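# Drill a hole at the red cross, then return drill

## Task

With the drill switched on, place its bit on the centre of the red cross marked on the plank, keep it roughly perpendicular to the plank and motionless on that single spot for a few seconds, then withdraw it. The bit does not really enter the wood and extra pressure achieves nothing. Avoid letting the running bit touch or come very close to any other part of the plank beyond a brief moment in total. Afterwards set the drill upright again in its original place, so that it stays there without the robot holding it, then release it and move the hand away.

## Robot and tools

Robot: one arm carrying a five-fingered right hand. Everything is steered through a single 'hand point' that sits 0.05 m in front of the palm, where the index pad would meet the thumb tip in a pinch. Hand-point axes: +z runs along straightened fingers, +y points out of the palm, +x runs across the palm toward the little finger (away from the thumb). Straight fingers extend 0.06 to 0.07 m past the point along +z. A wrist bracket on the little-finger side protrudes 0.03 m beyond the point along +y and 0.11 m across the palm; it can collide with things.

Scene frame: origin on the table surface beneath the arm base, +z up, +y to the left when facing along +x. Result lines report end_effector_position (m), end_effector_quat_wxyz, and velocities (m/s, rad/s) in this frame. Printed positions can be slightly off, more so at long reach.

The motion row (used by both execute_actions and move): one list of 14 numbers, each in [-1, 1], in this order: dx, dy, dz, rx, ry, rz, little, ring, middle, index, thumb_bend, thumb_turn, force_limit, speed.
- dx..rz are an offset, not an absolute pose, expressed in the hand point's own axes and measured from the hand-point pose shown in the most recent result (or from the current pose if no result has shown it yet, and for later calls within one reply). Every row is counted from that same base, not from the row before it. Scale: 1.0 = 0.6 m of translation or 180 degrees of turn; rx, ry, rz form one rotation vector. All-zero offsets drive the arm back to the base pose; they are not a pause.
- little, ring, middle, index: absolute finger targets, +1 straight, -1 curled into the palm. thumb_bend: +1 straight, -1 fully bent. thumb_turn: +1 beside the palm, -1 in front of it facing the fingers. A pinch is roughly index -0.22, thumb_bend -0.75, thumb_turn -0.57. To wrap the whole hand round an object 0.035 to 0.08 m thick, turn the thumb in front of the palm before reaching it; the object then sits across the palm on the wrist side of the point.
- force_limit: fingertip load at which a closing motor halts, linear from about 0 N (-1) to 10 N (+1), 15 N for the two thumb motors; opening is not limited. speed: near zero at -1 up to full at +1 (full travel 0.6 s). Close at -0.9 or slower for a gentle grip.

Tools:
- execute_actions {actions, pictures}: actions is [] (just read state), or one item {rows:[row,...], steps:n} with up to 15 rows and up to 15 steps of 1/30 s (default 15; the last row repeats if rows run out), or a wait {steps:n} up to 300, counted from the previous result including your reply time. pictures toggles camera images.
- move {target, speed, stop_force}: target is one 14-number row as above. It drives the hand point straight toward the resulting pose over 0.5 to 10 s (cut off after 10 s). speed is m/s, 0.002 to 0.5 (default 0.25); turning is capped at twice that in rad/s. stop_force (N, 13 to 80, optional, not allowed in the first 0.2 s) ends the path when the wrist sensor feels that much extra push opposite the motion for two steps; the hand then backs up two steps and holds. Only reliable for moves without rotation, and only felt at or beyond the wrist sensor. Omit it when moving away from something you touch. The result adds a 'move:' line: done, off_target, moving, held, fault, or contact (stop_force triggered), plus limits such as paced (pose clipped) or held (steps blocked by the clearance check), and the distance to target.
- wait {seconds}: 0 to 10 s with no new commands.
- zoom_image {camera, region}: camera 'cam_low' (896x504) or 'cam_wrist' (616x616 fisheye); region [x0, y0, x1, y1] in pixels, at most 504x504.
- show_instructions: shows the reference pages (here a cordless drill sheet).
- finished_scene {scene}: ends the current scene, passing its number; irreversible.

Behaviour: each step the commanded pose is clipped to within 100 mm and 16 degrees of the measured pose, and motion lags commands by about 0.17 s; after big moves check the reported pose and command the remainder. Position wins over orientation if both cannot be met. 'pose unreachable' or HELD means the clearance check altered or blocked part of the command. Finger motors start only when their target changes by 0.01 or more, lock on arrival or at force_limit, and report via hand_measured, hand_stopped_by (moving, target, force, stalled, fault) and hand_load_n (positive means pushed open). A grip loss shows as loads dropping near 0. Repeating the same numbers keeps a grip.

Safety: the arm is stiff, so aiming even slightly beyond a firm contact can trigger a fault stop (10 s pause) from joint torque over its limit (shoulder 297, elbow 135, wrists 48.6 N m) or any outside force reaching 150 N. Approach surfaces slowly. Wrist force/torque lines read in hand-point axes, with up to ~5.5 N offset, ~3.4 N noise, saturation near 100 N. Holding loads heats motors; MOTOR HOT appears from 70 °C and brakes engage at 85 °C. Never knock or drop anything off the table, avoid slips and hard hits, and for this job hold the running drill bit square and still on the cross centre without pressing, keep it off the rest of the plank, then stand the drill back where it was, let go, and retreat.

Each tool is called after ">>>" as name(argument=value, ...), one argument or row to a line, values as JSON.

## Session

>>> execute_actions(
  actions=[],
)

Scene clock: 0.00 s of 6300.00 s.
end_effector_position=(+0.4680, -0.4111, +0.3961) hand_measured=(+1.000, +1.000, +1.000, +1.000, +1.000, +1.000) hand_load_n=(+0.0, +0.0, +0.0, +0.0, +0.0, +0.0) hand_stopped_by=(target, target, target, target, target, target) hand_force_limit=0.00 hand_speed=-0.80 end_effector_quat_wxyz=(+0.282, +0.234, -0.603, +0.709) end_effector_velocity=(-0.000, -0.000, +0.000) end_effector_angular_velocity=(-0.000, -0.001, -0.000)
Joint positions: [-0.638 -1.609  2.222 -0.891  2.506 -4.117]
Joint velocities: [-0.    -0.001 -0.    -0.    -0.     0.   ]
Joint torques (N m, as the arm reports them, + toward a larger angle): no reading
Motor temperatures (°C, as the motors report them): [27 24 27 29 29 30]
Wrist force (N, on the end effector, along its own x y z axes, offset not removed): no reading
Wrist torque (N m, same axes, about the end effector's origin, offset not removed): no reading
Hand target: +0.468, -0.411, +0.396; +0.282, +0.234, -0.603, +0.709

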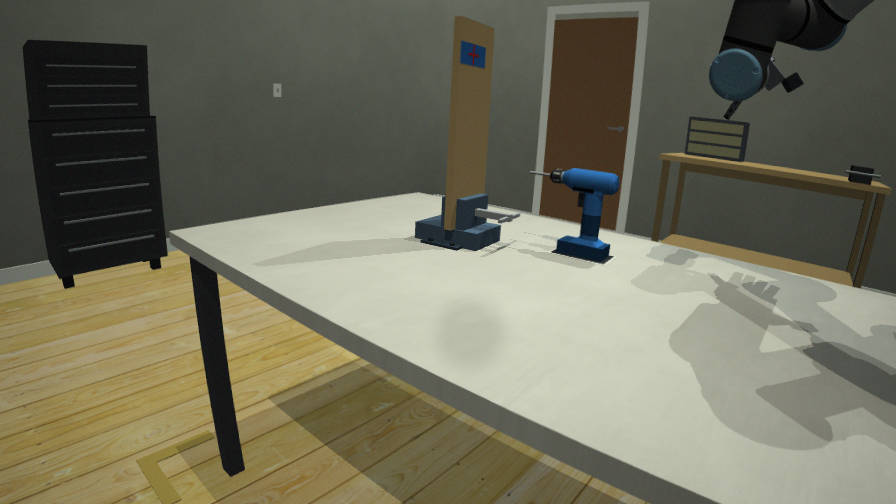

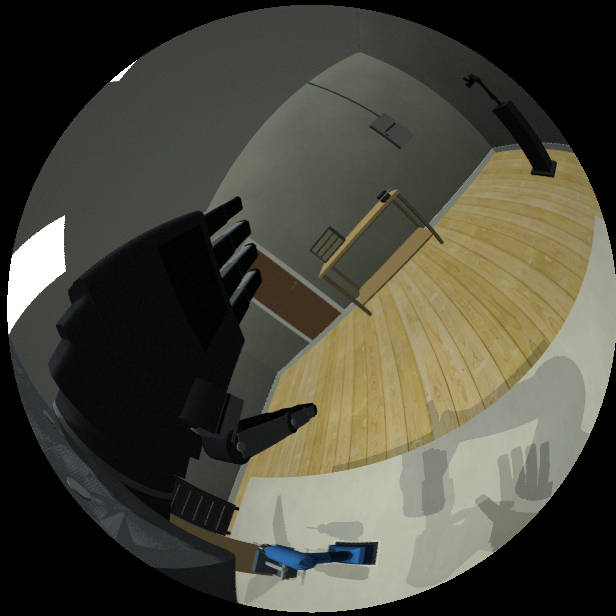

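>>> move(
  target=[-0.333, 0.04, -0.452, -0.296, -0.551, 0.586, 1, 1, 1, 1, 1, -1, 0, 0],
  speed=0.35,
)

>>> zoom_image(
  camera="cam_wrist",
  region=[200, 70, 440, 310],
)

Scene clock: 15.73 s of 6300.00 s.
end_effector_position=(+0.6000, -0.1701, +0.2003) hand_measured=(+1.000, +1.000, +1.000, +1.000, +1.000, -1.000) hand_load_n=(+0.0, +0.0, +0.0, +0.0, +0.0, +0.0) hand_stopped_by=(target, target, target, target, target, target) hand_force_limit=0.00 hand_speed=0.00 end_effector_quat_wxyz=(+0.708, +0.000, +0.706, +0.004) end_effector_velocity=(+0.001, -0.001, -0.001) end_effector_angular_velocity=(+0.004, -0.019, -0.003)
Joint positions: [-1.065 -1.259  2.512 -1.256  0.514 -1.561]
Joint velocities: [ 0.004  0.013  0.007 -0.058  0.007  0.037]
Joint torques (N m, as the arm reports them, + toward a larger angle): [  8.31 -29.39  -5.29  -2.74   4.85   1.91]
Motor temperatures (°C, as the motors report them): [27 24 27 29 29 30]
Wrist force (N, on the end effector, along its own x y z axes, offset not removed): [-0.2 -0.7 -2.4]
Wrist torque (N m, same axes, about the end effector's origin, offset not removed): [0.12 -0.01 -0.03]
Hand target: +0.600, -0.170, +0.200; +0.709, +0.000, +0.706, +0.004
Off the commanded pose: 0.000 m, 0 deg.
move: done

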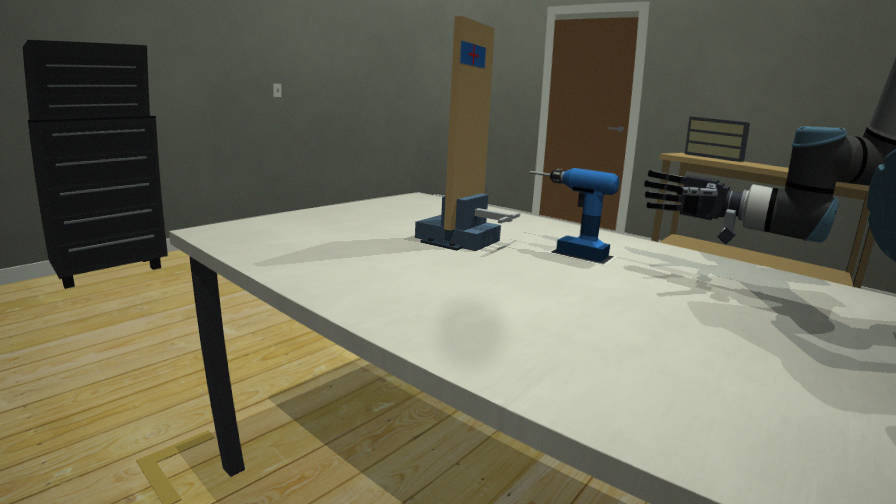

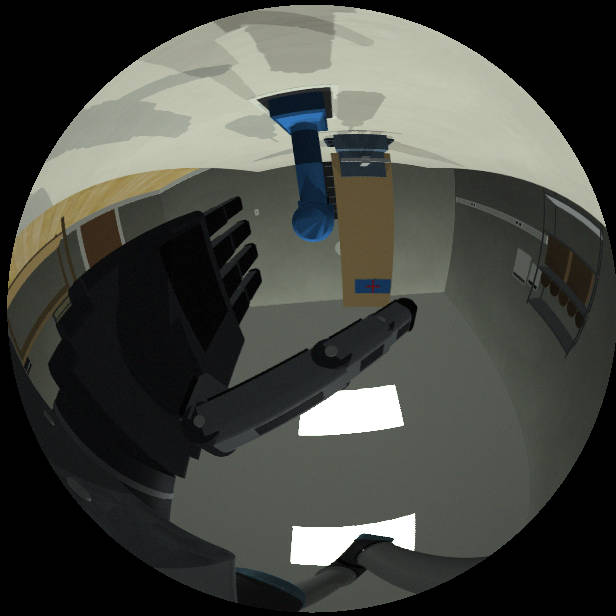

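Region (200, 70, 440, 310) of cam_wrist's 616x616 image, scaled by 2.100, with more detail than that image has.

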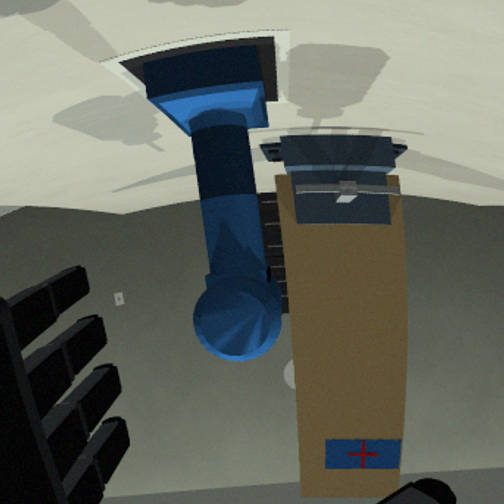

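>>> move(
  target=[0.122, 0.043, 0.15, 0.024, 0, 0, 1, 1, 1, 1, 1, -1, 0, 0],
  speed=0.12,
)

Scene clock: 29.60 s of 6300.00 s.
end_effector_position=(+0.6897, -0.1435, +0.1276) hand_measured=(+1.000, +1.000, +1.000, +1.000, +1.000, -1.000) hand_load_n=(+0.0, +0.0, +0.0, +0.0, +0.0, +0.0) hand_stopped_by=(target, target, target, target, target, target) hand_force_limit=0.00 hand_speed=0.00 end_effector_quat_wxyz=(+0.707, +0.027, +0.706, -0.022) end_effector_velocity=(+0.002, +0.001, -0.002) end_effector_angular_velocity=(+0.001, +0.000, -0.002)
Joint positions: [-0.819 -1.038  2.411 -1.373  0.835 -1.563]
Joint velocities: [ 0.005  0.005 -0.002 -0.003  0.007  0.001]
Joint torques (N m, as the arm reports them, + toward a larger angle): [ 10.38 -37.53 -16.41  -3.86   4.2    1.68]
Motor temperatures (°C, as the motors report them): [27 24 27 29 29 30]
Wrist force (N, on the end effector, along its own x y z axes, offset not removed): [-2.0 0.3 -2.6]
Wrist torque (N m, same axes, about the end effector's origin, offset not removed): [0.19 0.21 0.06]
Hand target: +0.690, -0.143, +0.127; +0.707, +0.027, +0.706, -0.023
Off the commanded pose: 0.000 m, 0 deg.
move: done

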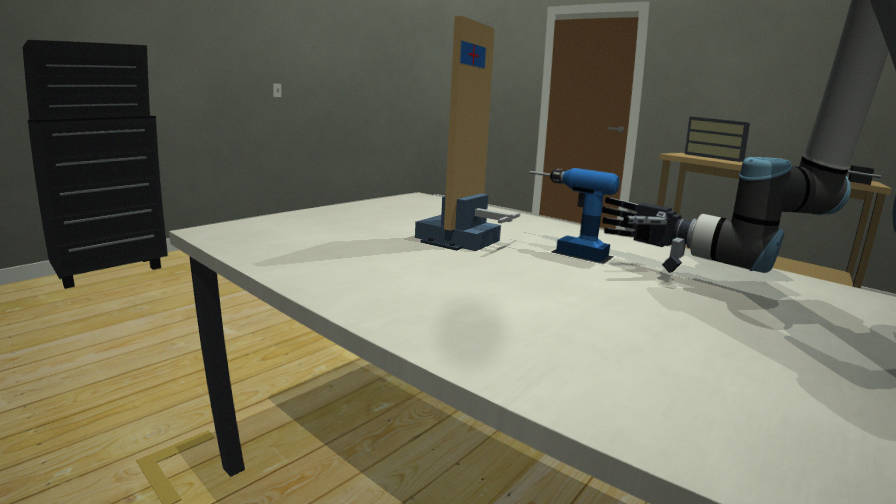

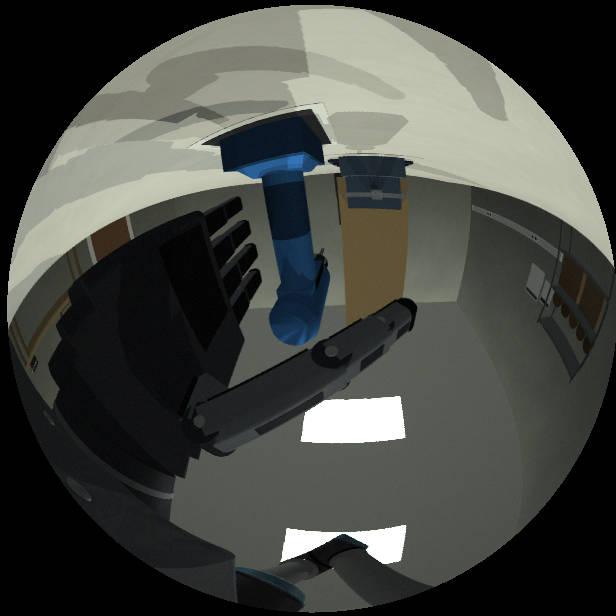

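>>> move(
  target=[0, 0.004, 0.17, 0, 0, 0, 1, 1, 1, 1, 1, -1, 0, 0],
  speed=0.07,
)

>>> zoom_image(
  camera="cam_low",
  region=[510, 140, 710, 290],
)

Scene clock: 36.03 s of 6300.00 s.
end_effector_position=(+0.7913, -0.1480, +0.1278) hand_measured=(+1.000, +1.000, +1.000, +1.000, +1.000, -1.000) hand_load_n=(+0.0, +0.0, +0.0, +0.0, +0.0, +0.0) hand_stopped_by=(target, target, target, target, target, target) hand_force_limit=0.00 hand_speed=0.00 end_effector_quat_wxyz=(+0.707, +0.026, +0.706, -0.022) end_effector_velocity=(+0.003, -0.001, +0.000) end_effector_angular_velocity=(-0.001, -0.000, -0.001)
Joint positions: [-0.683 -0.98   2.222 -1.243  0.971 -1.563]
Joint velocities: [ 0.002  0.001 -0.006  0.004  0.003 -0.   ]
Joint torques (N m, as the arm reports them, + toward a larger angle): [  7.8  -52.82 -22.7    0.59   4.48  -2.09]
Motor temperatures (°C, as the motors report them): [27 24 27 29 29 30]
Wrist force (N, on the end effector, along its own x y z axes, offset not removed): [-1.8 -0.2 -2.3]
Wrist torque (N m, same axes, about the end effector's origin, offset not removed): [0.30 0.13 -0.09]
Hand target: +0.792, -0.148, +0.128; +0.707, +0.026, +0.706, -0.022
Off the commanded pose: 0.000 m, 0 deg.
move: done

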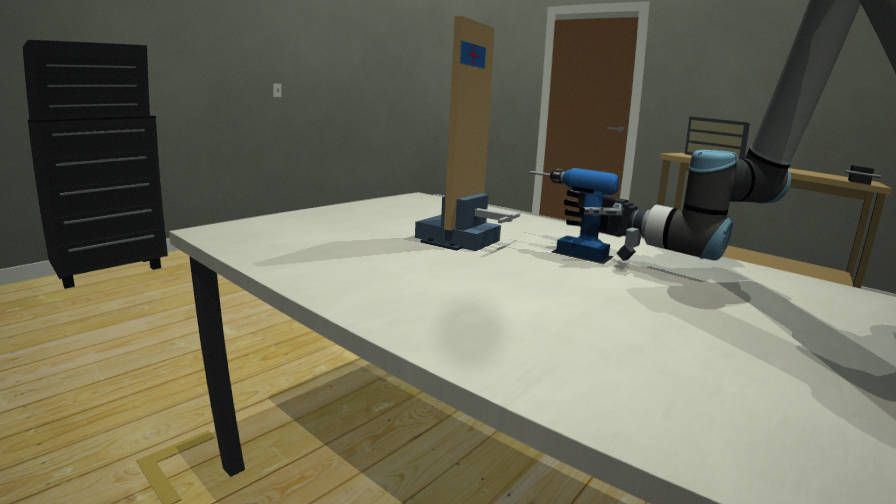

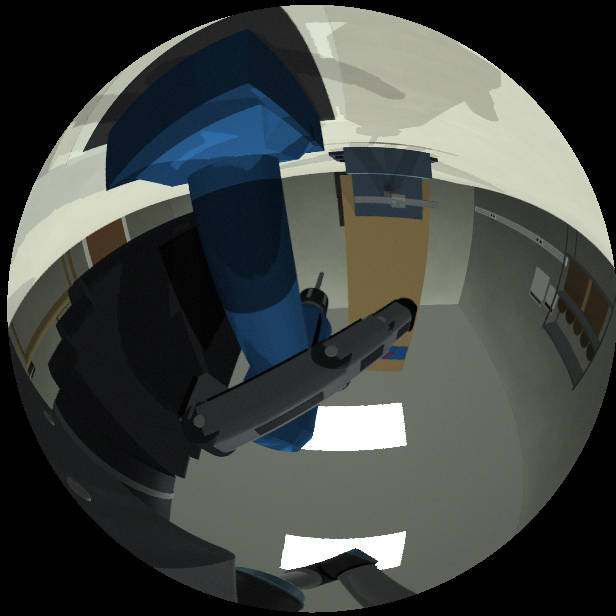

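Region (510, 140, 710, 290) of cam_low's 896x504 image, scaled by 2.520, with more detail than that image has; it fills the top 378 rows of this view, and the rest is white.

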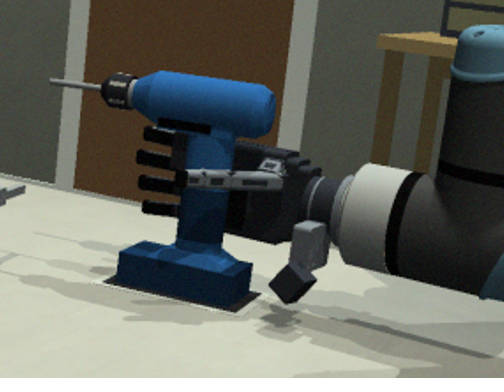

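>>> move(
  target=[0, 0.006, 0.032, 0, 0, 0, 1, 1, 1, 1, 1, -1, 0, 0],
  speed=0.03,
)

>>> zoom_image(
  camera="cam_low",
  region=[510, 140, 710, 290],
)

Scene clock: 39.67 s of 6300.00 s.
end_effector_position=(+0.8104, -0.1458, +0.1279) hand_measured=(+1.000, +1.000, +1.000, +1.000, +1.000, -1.000) hand_load_n=(+0.0, +0.0, +0.0, +0.0, +0.0, +0.0) hand_stopped_by=(target, target, target, target, target, target) hand_force_limit=0.00 hand_speed=0.00 end_effector_quat_wxyz=(+0.707, +0.026, +0.706, -0.022) end_effector_velocity=(+0.002, -0.000, +0.000) end_effector_angular_velocity=(-0.000, -0.000, -0.000)
Joint positions: [-0.658 -0.967  2.187 -1.221  0.996 -1.563]
Joint velocities: [ 0.003  0.001 -0.005  0.003  0.003 -0.   ]
Joint torques (N m, as the arm reports them, + toward a larger angle): [ 13.56 -52.63 -21.62   1.44   4.17  -1.5 ]
Motor temperatures (°C, as the motors report them): [27 24 27 29 29 30]
Wrist force (N, on the end effector, along its own x y z axes, offset not removed): [-2.6 -4.2 -3.5]
Wrist torque (N m, same axes, about the end effector's origin, offset not removed): [-0.07 0.23 -0.35]
Hand target: +0.811, -0.146, +0.128; +0.707, +0.026, +0.706, -0.022
Off the commanded pose: 0.000 m, 0 deg.
move: done

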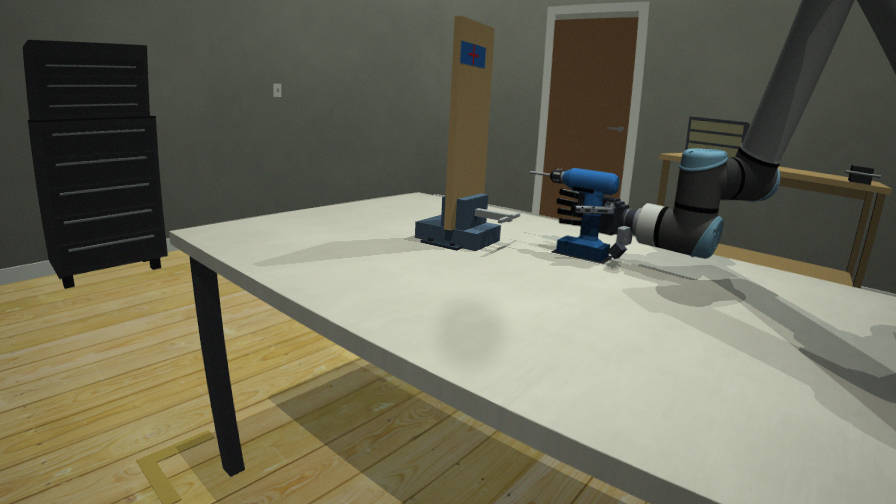

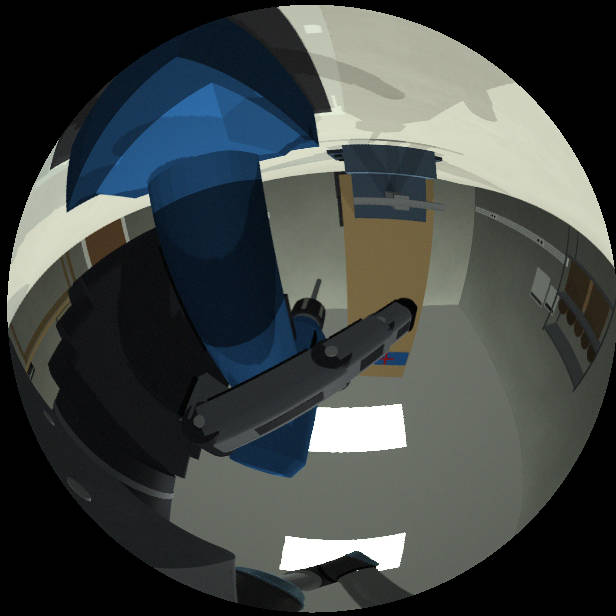

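Region (510, 140, 710, 290) of cam_low's 896x504 image, scaled by 2.520, with more detail than that image has; it fills the top 378 rows of this view, and the rest is white.

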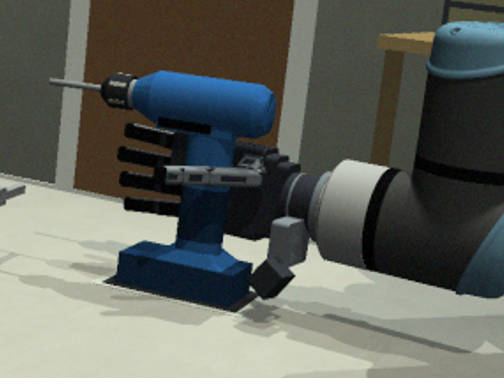

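>>> move(
  target=[0, 0, 0, 0, 0, 0, -0.65, -0.65, 0.3, -0.5, 0.2, -1, 0, 0],
  speed=0.02,
)

>>> move(
  target=[0, 0, 0, 0, 0, 0, -0.65, -0.65, 0.3, -0.5, -1, -1, 0, -0.6],
  speed=0.02,
)

>>> move(
  target=[0, 0, 0, 0, 0, 0, -0.98, -0.98, 0.3, -0.5, -0.98, -1, 1.0, -0.8],
  speed=0.02,
)

>>> move(
  target=[0, 0, 0, 0, 0, 0, -0.98, -0.98, 0.3, -1, -0.98, -1, 1.0, -0.8],
  speed=0.02,
)

>>> zoom_image(
  camera="cam_low",
  region=[510, 140, 710, 290],
)

Scene clock: 45.57 s of 6300.00 s.
end_effector_position=(+0.8104, -0.1458, +0.1279) hand_measured=(-0.650, -0.650, +0.300, -0.500, +0.200, -1.000) hand_load_n=(+0.0, +0.0, +0.0, +0.0, +0.0, +0.0) hand_stopped_by=(target, target, target, target, target, target) hand_force_limit=0.00 hand_speed=0.00 end_effector_quat_wxyz=(+0.707, +0.026, +0.706, -0.022) end_effector_velocity=(-0.000, +0.000, +0.001) end_effector_angular_velocity=(-0.001, -0.001, +0.000)
Joint positions: [-0.658 -0.967  2.188 -1.221  0.996 -1.564]
Joint velocities: [ 0.    -0.001  0.001 -0.    -0.     0.   ]
Joint torques (N m, as the arm reports them, + toward a larger angle): [-11.31 -86.28  -8.4   -4.1   -3.94   1.29]
Motor temperatures (°C, as the motors report them): [27 24 27 29 29 30]
Wrist force (N, on the end effector, along its own x y z axes, offset not removed): [3.1 4.5 0.4]
Wrist torque (N m, same axes, about the end effector's origin, offset not removed): [0.94 -0.57 0.26]
Hand target: +0.810, -0.146, +0.128; +0.707, +0.026, +0.706, -0.022
Off the commanded pose: 0.000 m, 0 deg.
move: done

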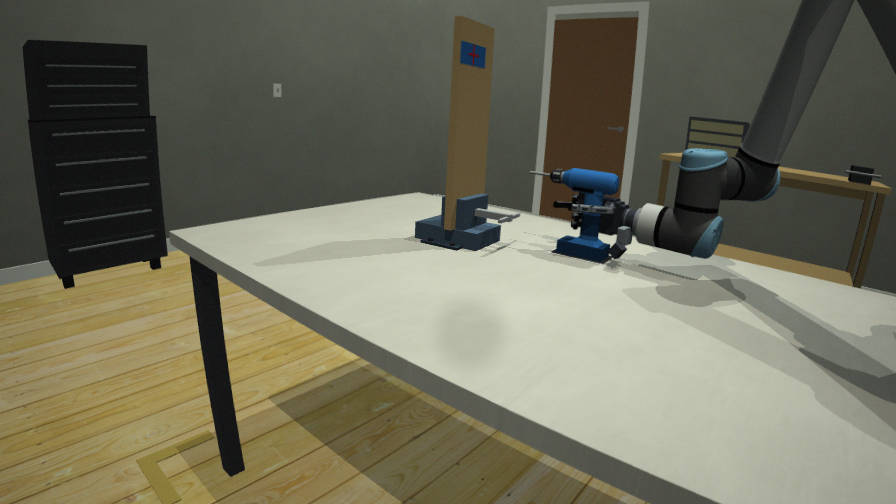

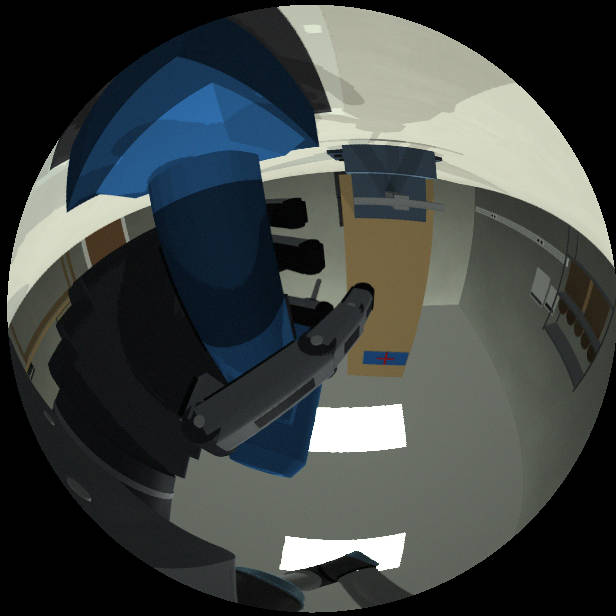

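Scene clock: 46.77 s of 6300.00 s.
end_effector_position=(+0.8104, -0.1458, +0.1279) hand_measured=(-0.650, -0.650, +0.300, -0.500, -0.180, -1.000) hand_load_n=(+0.0, +0.0, +0.0, +0.0, +8.0, +3.5) hand_stopped_by=(target, target, target, target, force, target) hand_force_limit=0.00 hand_speed=-0.60 end_effector_quat_wxyz=(+0.707, +0.026, +0.706, -0.022) end_effector_velocity=(-0.000, +0.001, -0.001) end_effector_angular_velocity=(+0.001, +0.001, +0.001)
Joint positions: [-0.658 -0.967  2.188 -1.221  0.996 -1.564]
Joint velocities: [ 0.001  0.001  0.001  0.    -0.    -0.   ]
Joint torques (N m, as the arm reports them, + toward a larger angle): [ -7.34 -82.4   -9.8   -1.76  -2.76   0.26]
Motor temperatures (°C, as the motors report them): [27 24 27 29 29 30]
Wrist force (N, on the end effector, along its own x y z axes, offset not removed): [-3.3 -6.7 2.0]
Wrist torque (N m, same axes, about the end effector's origin, offset not removed): [-0.74 0.13 -1.06]
Hand target: +0.810, -0.146, +0.128; +0.707, +0.026, +0.706, -0.022
Off the commanded pose: 0.000 m, 0 deg.
move: done

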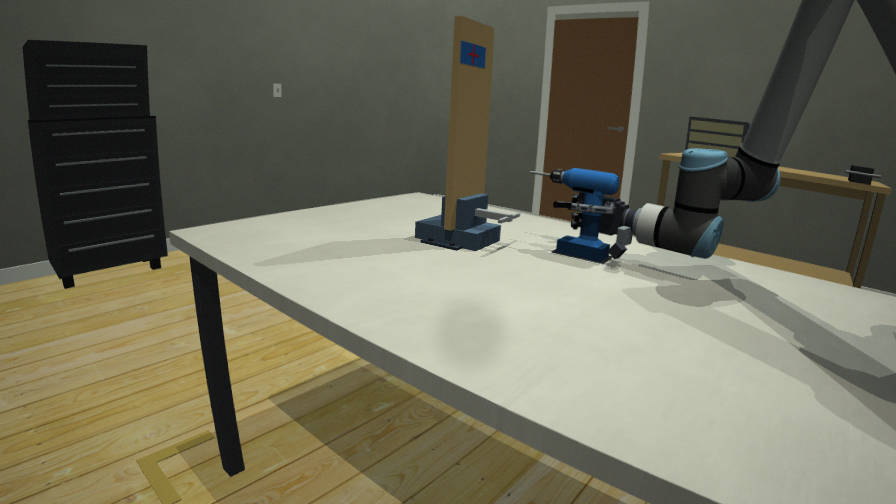

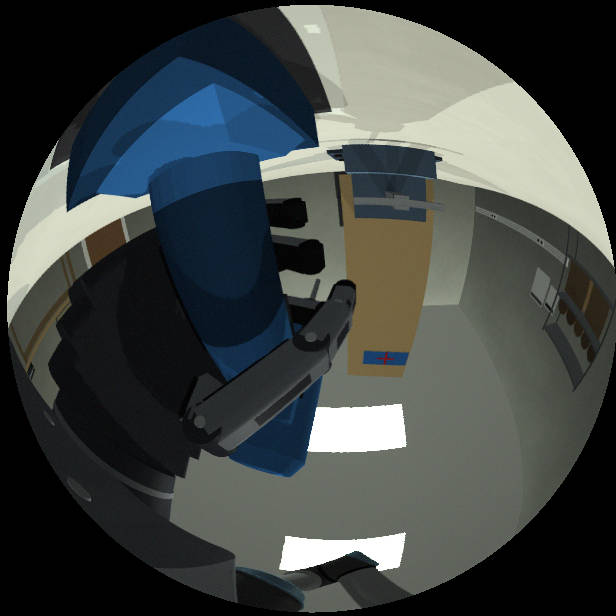

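Scene clock: 47.63 s of 6300.00 s.
end_effector_position=(+0.8104, -0.1458, +0.1279) hand_measured=(-0.850, -0.838, +0.300, -0.500, -0.238, -1.000) hand_load_n=(+11.0, +10.5, +0.0, +0.0, +14.5, +4.0) hand_stopped_by=(force, force, target, target, force, target) hand_force_limit=1.00 hand_speed=-0.80 end_effector_quat_wxyz=(+0.707, +0.026, +0.706, -0.022) end_effector_velocity=(+0.000, +0.000, +0.000) end_effector_angular_velocity=(-0.001, -0.001, +0.001)
Joint positions: [-0.658 -0.967  2.188 -1.221  0.996 -1.564]
Joint velocities: [ 0.     0.    -0.    -0.001 -0.    -0.   ]
Joint torques (N m, as the arm reports them, + toward a larger angle): [ -9.54 -83.23  -9.27  -1.45  -2.     0.24]
Motor temperatures (°C, as the motors report them): [27 24 27 29 29 30]
Wrist force (N, on the end effector, along its own x y z axes, offset not removed): [-1.7 -10.5 1.6]
Wrist torque (N m, same axes, about the end effector's origin, offset not removed): [-1.10 -0.55 -1.09]
Hand target: +0.810, -0.146, +0.128; +0.707, +0.026, +0.706, -0.022
Off the commanded pose: 0.000 m, 0 deg.
move: done

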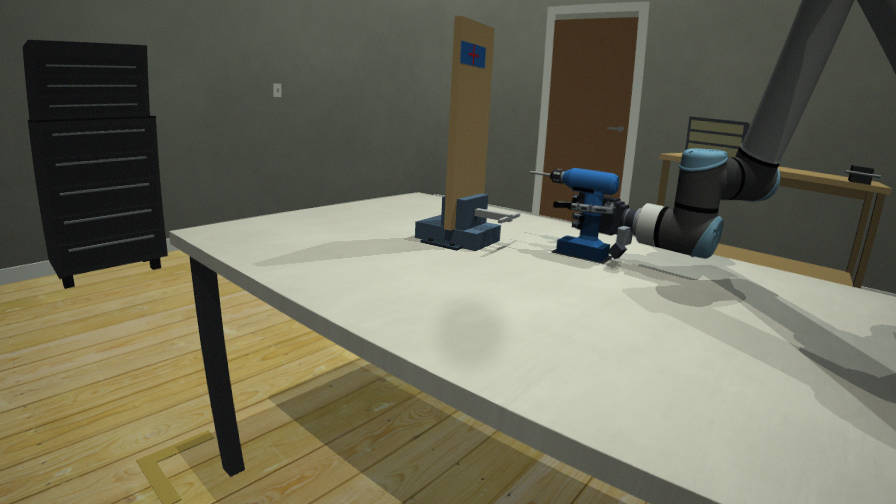

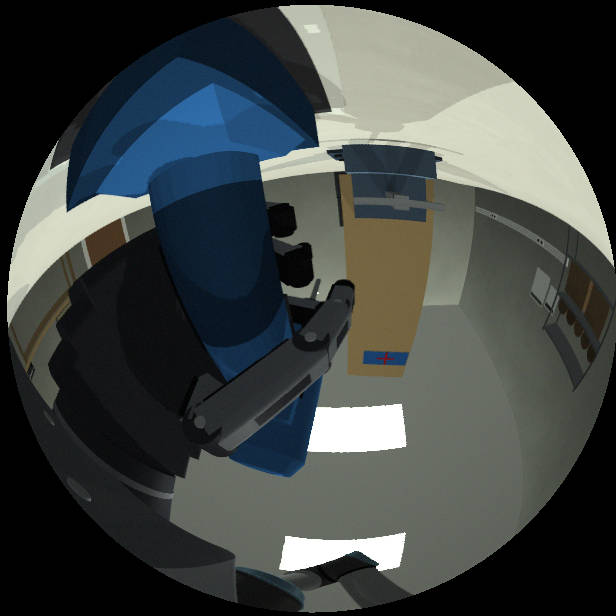

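Scene clock: 48.43 s of 6300.00 s.
end_effector_position=(+0.8104, -0.1458, +0.1279) hand_measured=(-0.850, -0.838, +0.300, -0.674, -0.238, -1.000) hand_load_n=(+11.0, +10.5, +0.0, +9.5, +14.0, +4.0) hand_stopped_by=(force, force, target, force, force, target) hand_force_limit=1.00 hand_speed=-0.80 end_effector_quat_wxyz=(+0.707, +0.026, +0.706, -0.022) end_effector_velocity=(-0.001, +0.001, -0.002) end_effector_angular_velocity=(+0.001, +0.002, +0.000)
Joint positions: [-0.658 -0.967  2.188 -1.221  0.996 -1.564]
Joint velocities: [ 0.001  0.002  0.001 -0.     0.    -0.   ]
Joint torques (N m, as the arm reports them, + toward a larger angle): [ -8.62 -84.41  -9.69  -1.43  -2.51   0.02]
Motor temperatures (°C, as the motors report them): [27 24 27 29 29 30]
Wrist force (N, on the end effector, along its own x y z axes, offset not removed): [-5.0 -8.2 2.5]
Wrist torque (N m, same axes, about the end effector's origin, offset not removed): [-1.10 -0.04 -1.05]
Hand target: +0.810, -0.146, +0.128; +0.707, +0.026, +0.706, -0.022
Off the commanded pose: 0.000 m, 0 deg.
move: done

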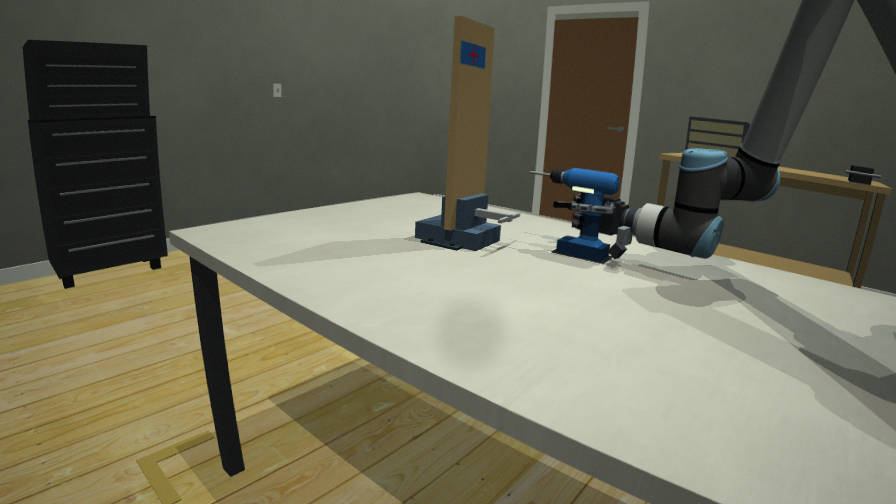

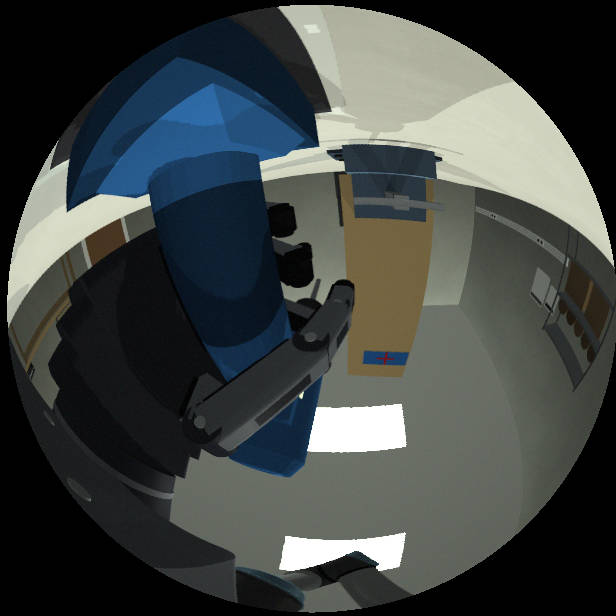

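Region (510, 140, 710, 290) of cam_low's 896x504 image, scaled by 2.520, with more detail than that image has; it fills the top 378 rows of this view, and the rest is white.

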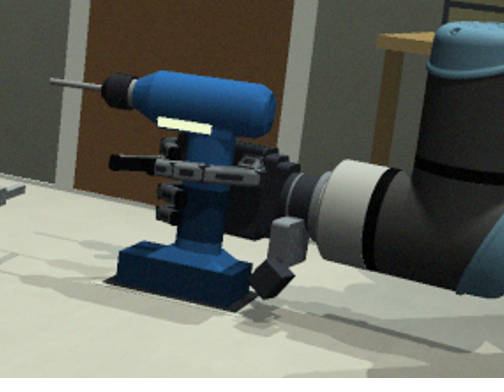

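>>> move(
  target=[-0.422, 0.187, 0.046, -0.028, 0, 0, -0.98, -0.98, 0.3, -0.52, -0.98, -1, 1.0, -0.5],
  speed=0.12,
)

>>> zoom_image(
  camera="cam_wrist",
  region=[250, 200, 410, 360],
)

>>> zoom_image(
  camera="cam_low",
  region=[440, 10, 600, 150],
)

Scene clock: 66.50 s of 6300.00 s.
end_effector_position=(+0.8449, -0.0370, +0.3812) hand_measured=(-0.850, -0.838, +0.300, -0.522, -0.238, -1.000) hand_load_n=(+9.0, +9.5, +0.0, -4.0, +14.5, +5.0) hand_stopped_by=(force, force, target, target, force, target) hand_force_limit=1.00 hand_speed=-0.50 end_effector_quat_wxyz=(+0.708, -0.005, +0.707, +0.008) end_effector_velocity=(+0.000, -0.000, +0.002) end_effector_angular_velocity=(+0.001, +0.001, -0.001)
Joint positions: [-0.489 -1.353  2.074 -0.722  1.077 -1.563]
Joint velocities: [ 0.    -0.002 -0.003  0.006  0.001 -0.   ]
Joint torques (N m, as the arm reports them, + toward a larger angle): [ 10.85 -82.47 -47.07  -1.64   4.24  -1.91]
Motor temperatures (°C, as the motors report them): [27 24 27 29 29 30]
Wrist force (N, on the end effector, along its own x y z axes, offset not removed): [7.1 2.2 3.7]
Wrist torque (N m, same axes, about the end effector's origin, offset not removed): [0.04 0.35 -0.02]
Hand target: +0.845, -0.037, +0.382; +0.708, -0.005, +0.707, +0.009
Off the commanded pose: 0.001 m, 0 deg.
move: done

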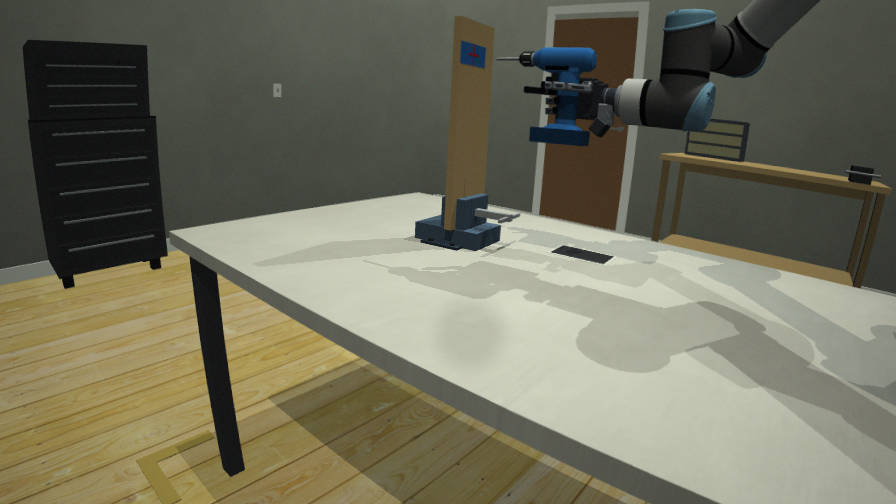

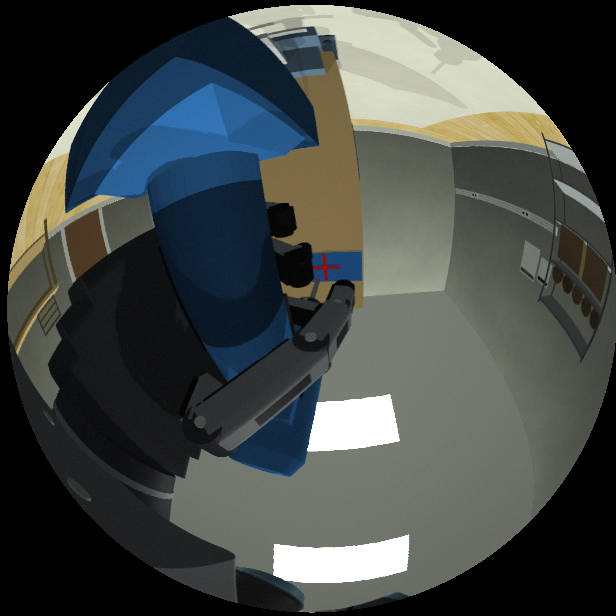

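Region (250, 200, 410, 360) of cam_wrist's 616x616 image, scaled by 3.150, with more detail than that image has.

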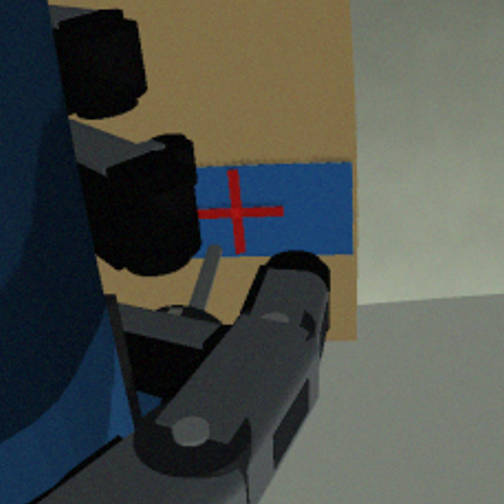

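Region (440, 10, 600, 150) of cam_low's 896x504 image, scaled by 3.150, with more detail than that image has; it fills the top 441 rows of this view, and the rest is white.

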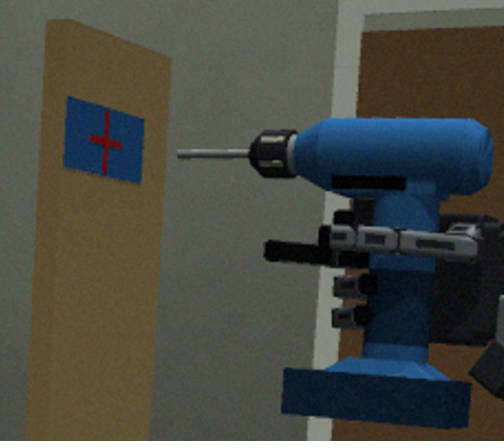

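>>> move(
  target=[-0.0133, 0.012, 0.067, 0, 0, 0, -0.98, -0.98, 0.3, -0.55, -0.98, -1, 1.0, -0.5],
  speed=0.04,
)

>>> zoom_image(
  camera="cam_wrist",
  region=[270, 230, 370, 330],
)

>>> zoom_image(
  camera="cam_low",
  region=[450, 20, 550, 100],
)

Scene clock: 73.63 s of 6300.00 s.
end_effector_position=(+0.8846, -0.0291, +0.3892) hand_measured=(-0.850, -0.838, +0.300, -0.548, -0.238, -1.000) hand_load_n=(+9.0, +9.5, +0.0, +5.0, +15.0, +4.5) hand_stopped_by=(force, force, target, target, force, target) hand_force_limit=1.00 hand_speed=-0.50 end_effector_quat_wxyz=(+0.708, -0.005, +0.707, +0.008) end_effector_velocity=(+0.002, +0.000, +0.001) end_effector_angular_velocity=(+0.000, +0.000, -0.000)
Joint positions: [-0.447 -1.308  1.995 -0.688  1.119 -1.564]
Joint velocities: [ 0.002  0.003 -0.005  0.003  0.002  0.   ]
Joint torques (N m, as the arm reports them, + toward a larger angle): [ 12.76 -49.01 -48.88  -1.78   4.46  -1.73]
Motor temperatures (°C, as the motors report them): [27 24 27 29 29 30]
Wrist force (N, on the end effector, along its own x y z axes, offset not removed): [7.1 -1.5 -1.2]
Wrist torque (N m, same axes, about the end effector's origin, offset not removed): [-0.11 0.39 0.10]
Hand target: +0.885, -0.029, +0.389; +0.708, -0.005, +0.707, +0.008
Off the commanded pose: 0.000 m, 0 deg.
move: done

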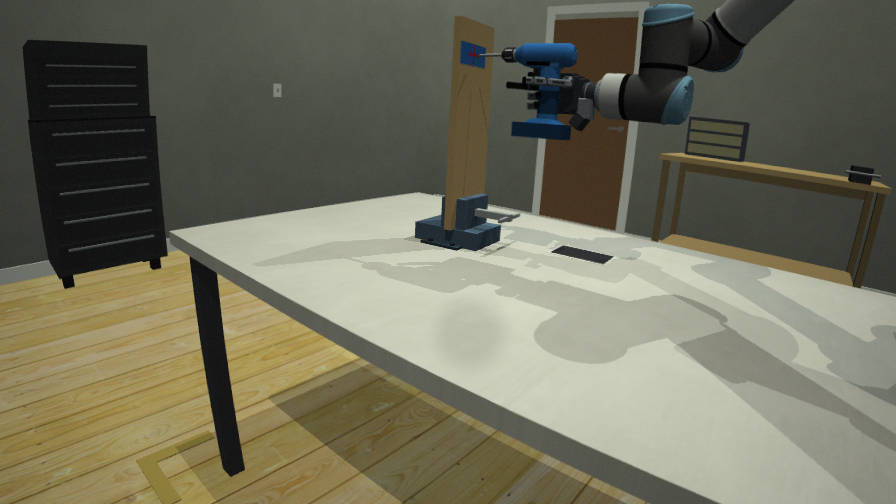

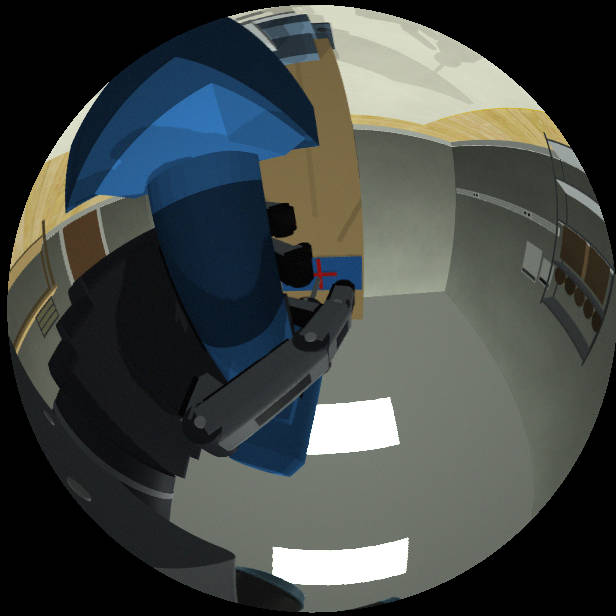

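Region (270, 230, 370, 330) of cam_wrist's 616x616 image, scaled by 5.040, with more detail than that image has.

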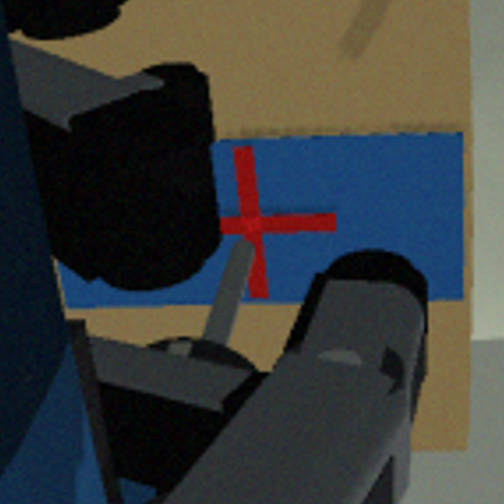

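Region (450, 20, 550, 100) of cam_low's 896x504 image, scaled by 5.040, with more detail than that image has; it fills the top 403 rows of this view, and the rest is white.

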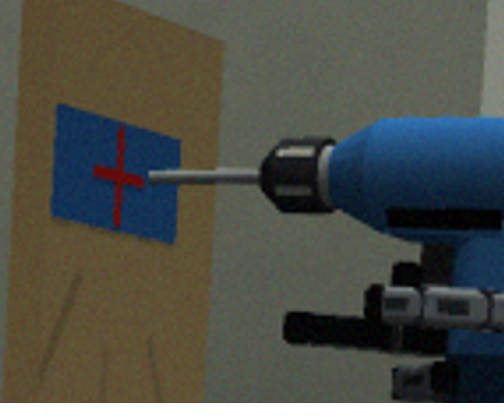

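>>> move(
  target=[-0.001, 0.003, 0.0183, 0, 0, 0, -0.98, -0.98, 0.3, -0.55, -0.98, -1, 1.0, -0.5],
  speed=0.008,
  stop_force=13,
)

>>> zoom_image(
  camera="cam_wrist",
  region=[270, 230, 370, 330],
)

>>> zoom_image(
  camera="cam_low",
  region=[450, 20, 550, 100],
)

Scene clock: 79.77 s of 6300.00 s.
end_effector_position=(+0.8953, -0.0271, +0.3899) hand_measured=(-0.850, -0.838, +0.300, -0.548, -0.238, -1.000) hand_load_n=(+9.0, +9.5, +0.0, +5.0, +15.0, +4.5) hand_stopped_by=(force, force, target, target, force, target) hand_force_limit=1.00 hand_speed=-0.50 end_effector_quat_wxyz=(+0.708, -0.005, +0.707, +0.008) end_effector_velocity=(+0.002, +0.000, +0.001) end_effector_angular_velocity=(-0.001, -0.001, -0.000)
Joint positions: [-0.437 -1.294  1.974 -0.682  1.129 -1.564]
Joint velocities: [ 0.002  0.002 -0.004  0.001  0.002 -0.   ]
Joint torques (N m, as the arm reports them, + toward a larger angle): [ 11.05 -56.84 -48.28  -1.97   4.85  -1.66]
Motor temperatures (°C, as the motors report them): [27 24 27 29 29 30]
Wrist force (N, on the end effector, along its own x y z axes, offset not removed): [8.4 -3.5 1.2]
Wrist torque (N m, same axes, about the end effector's origin, offset not removed): [-0.53 -0.09 -0.06]
Hand target: +0.896, -0.027, +0.390; +0.708, -0.005, +0.707, +0.008
Off the commanded pose: 0.000 m, 0 deg.
move: done

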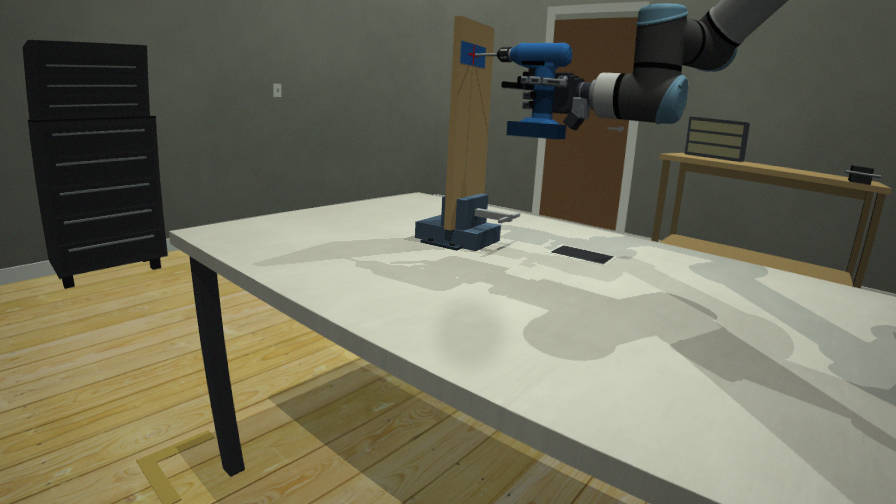

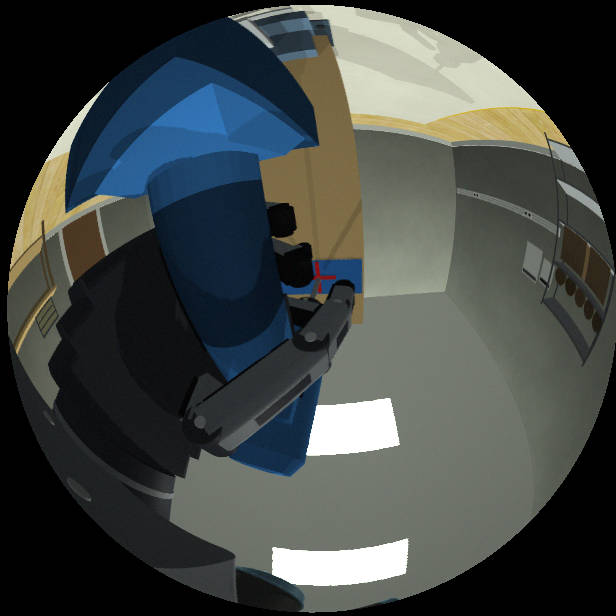

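Region (270, 230, 370, 330) of cam_wrist's 616x616 image, scaled by 5.040, with more detail than that image has.

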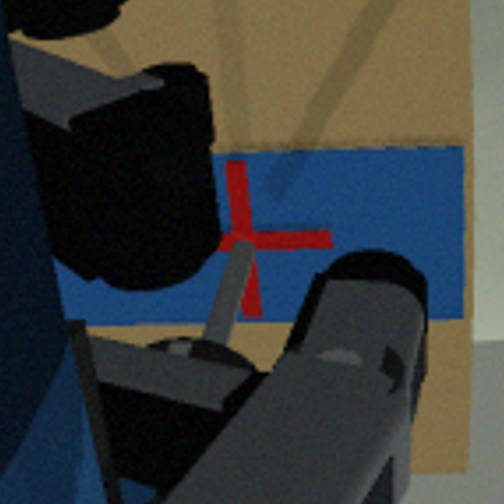

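Region (450, 20, 550, 100) of cam_low's 896x504 image, scaled by 5.040, with more detail than that image has; it fills the top 403 rows of this view, and the rest is white.

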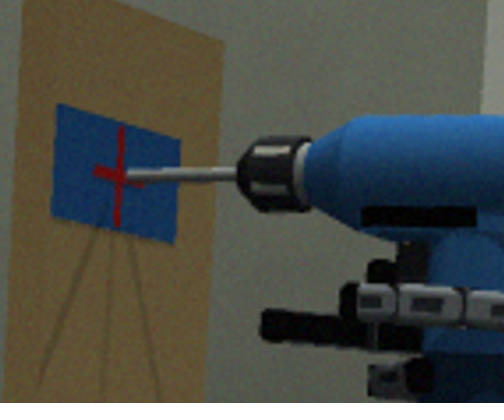

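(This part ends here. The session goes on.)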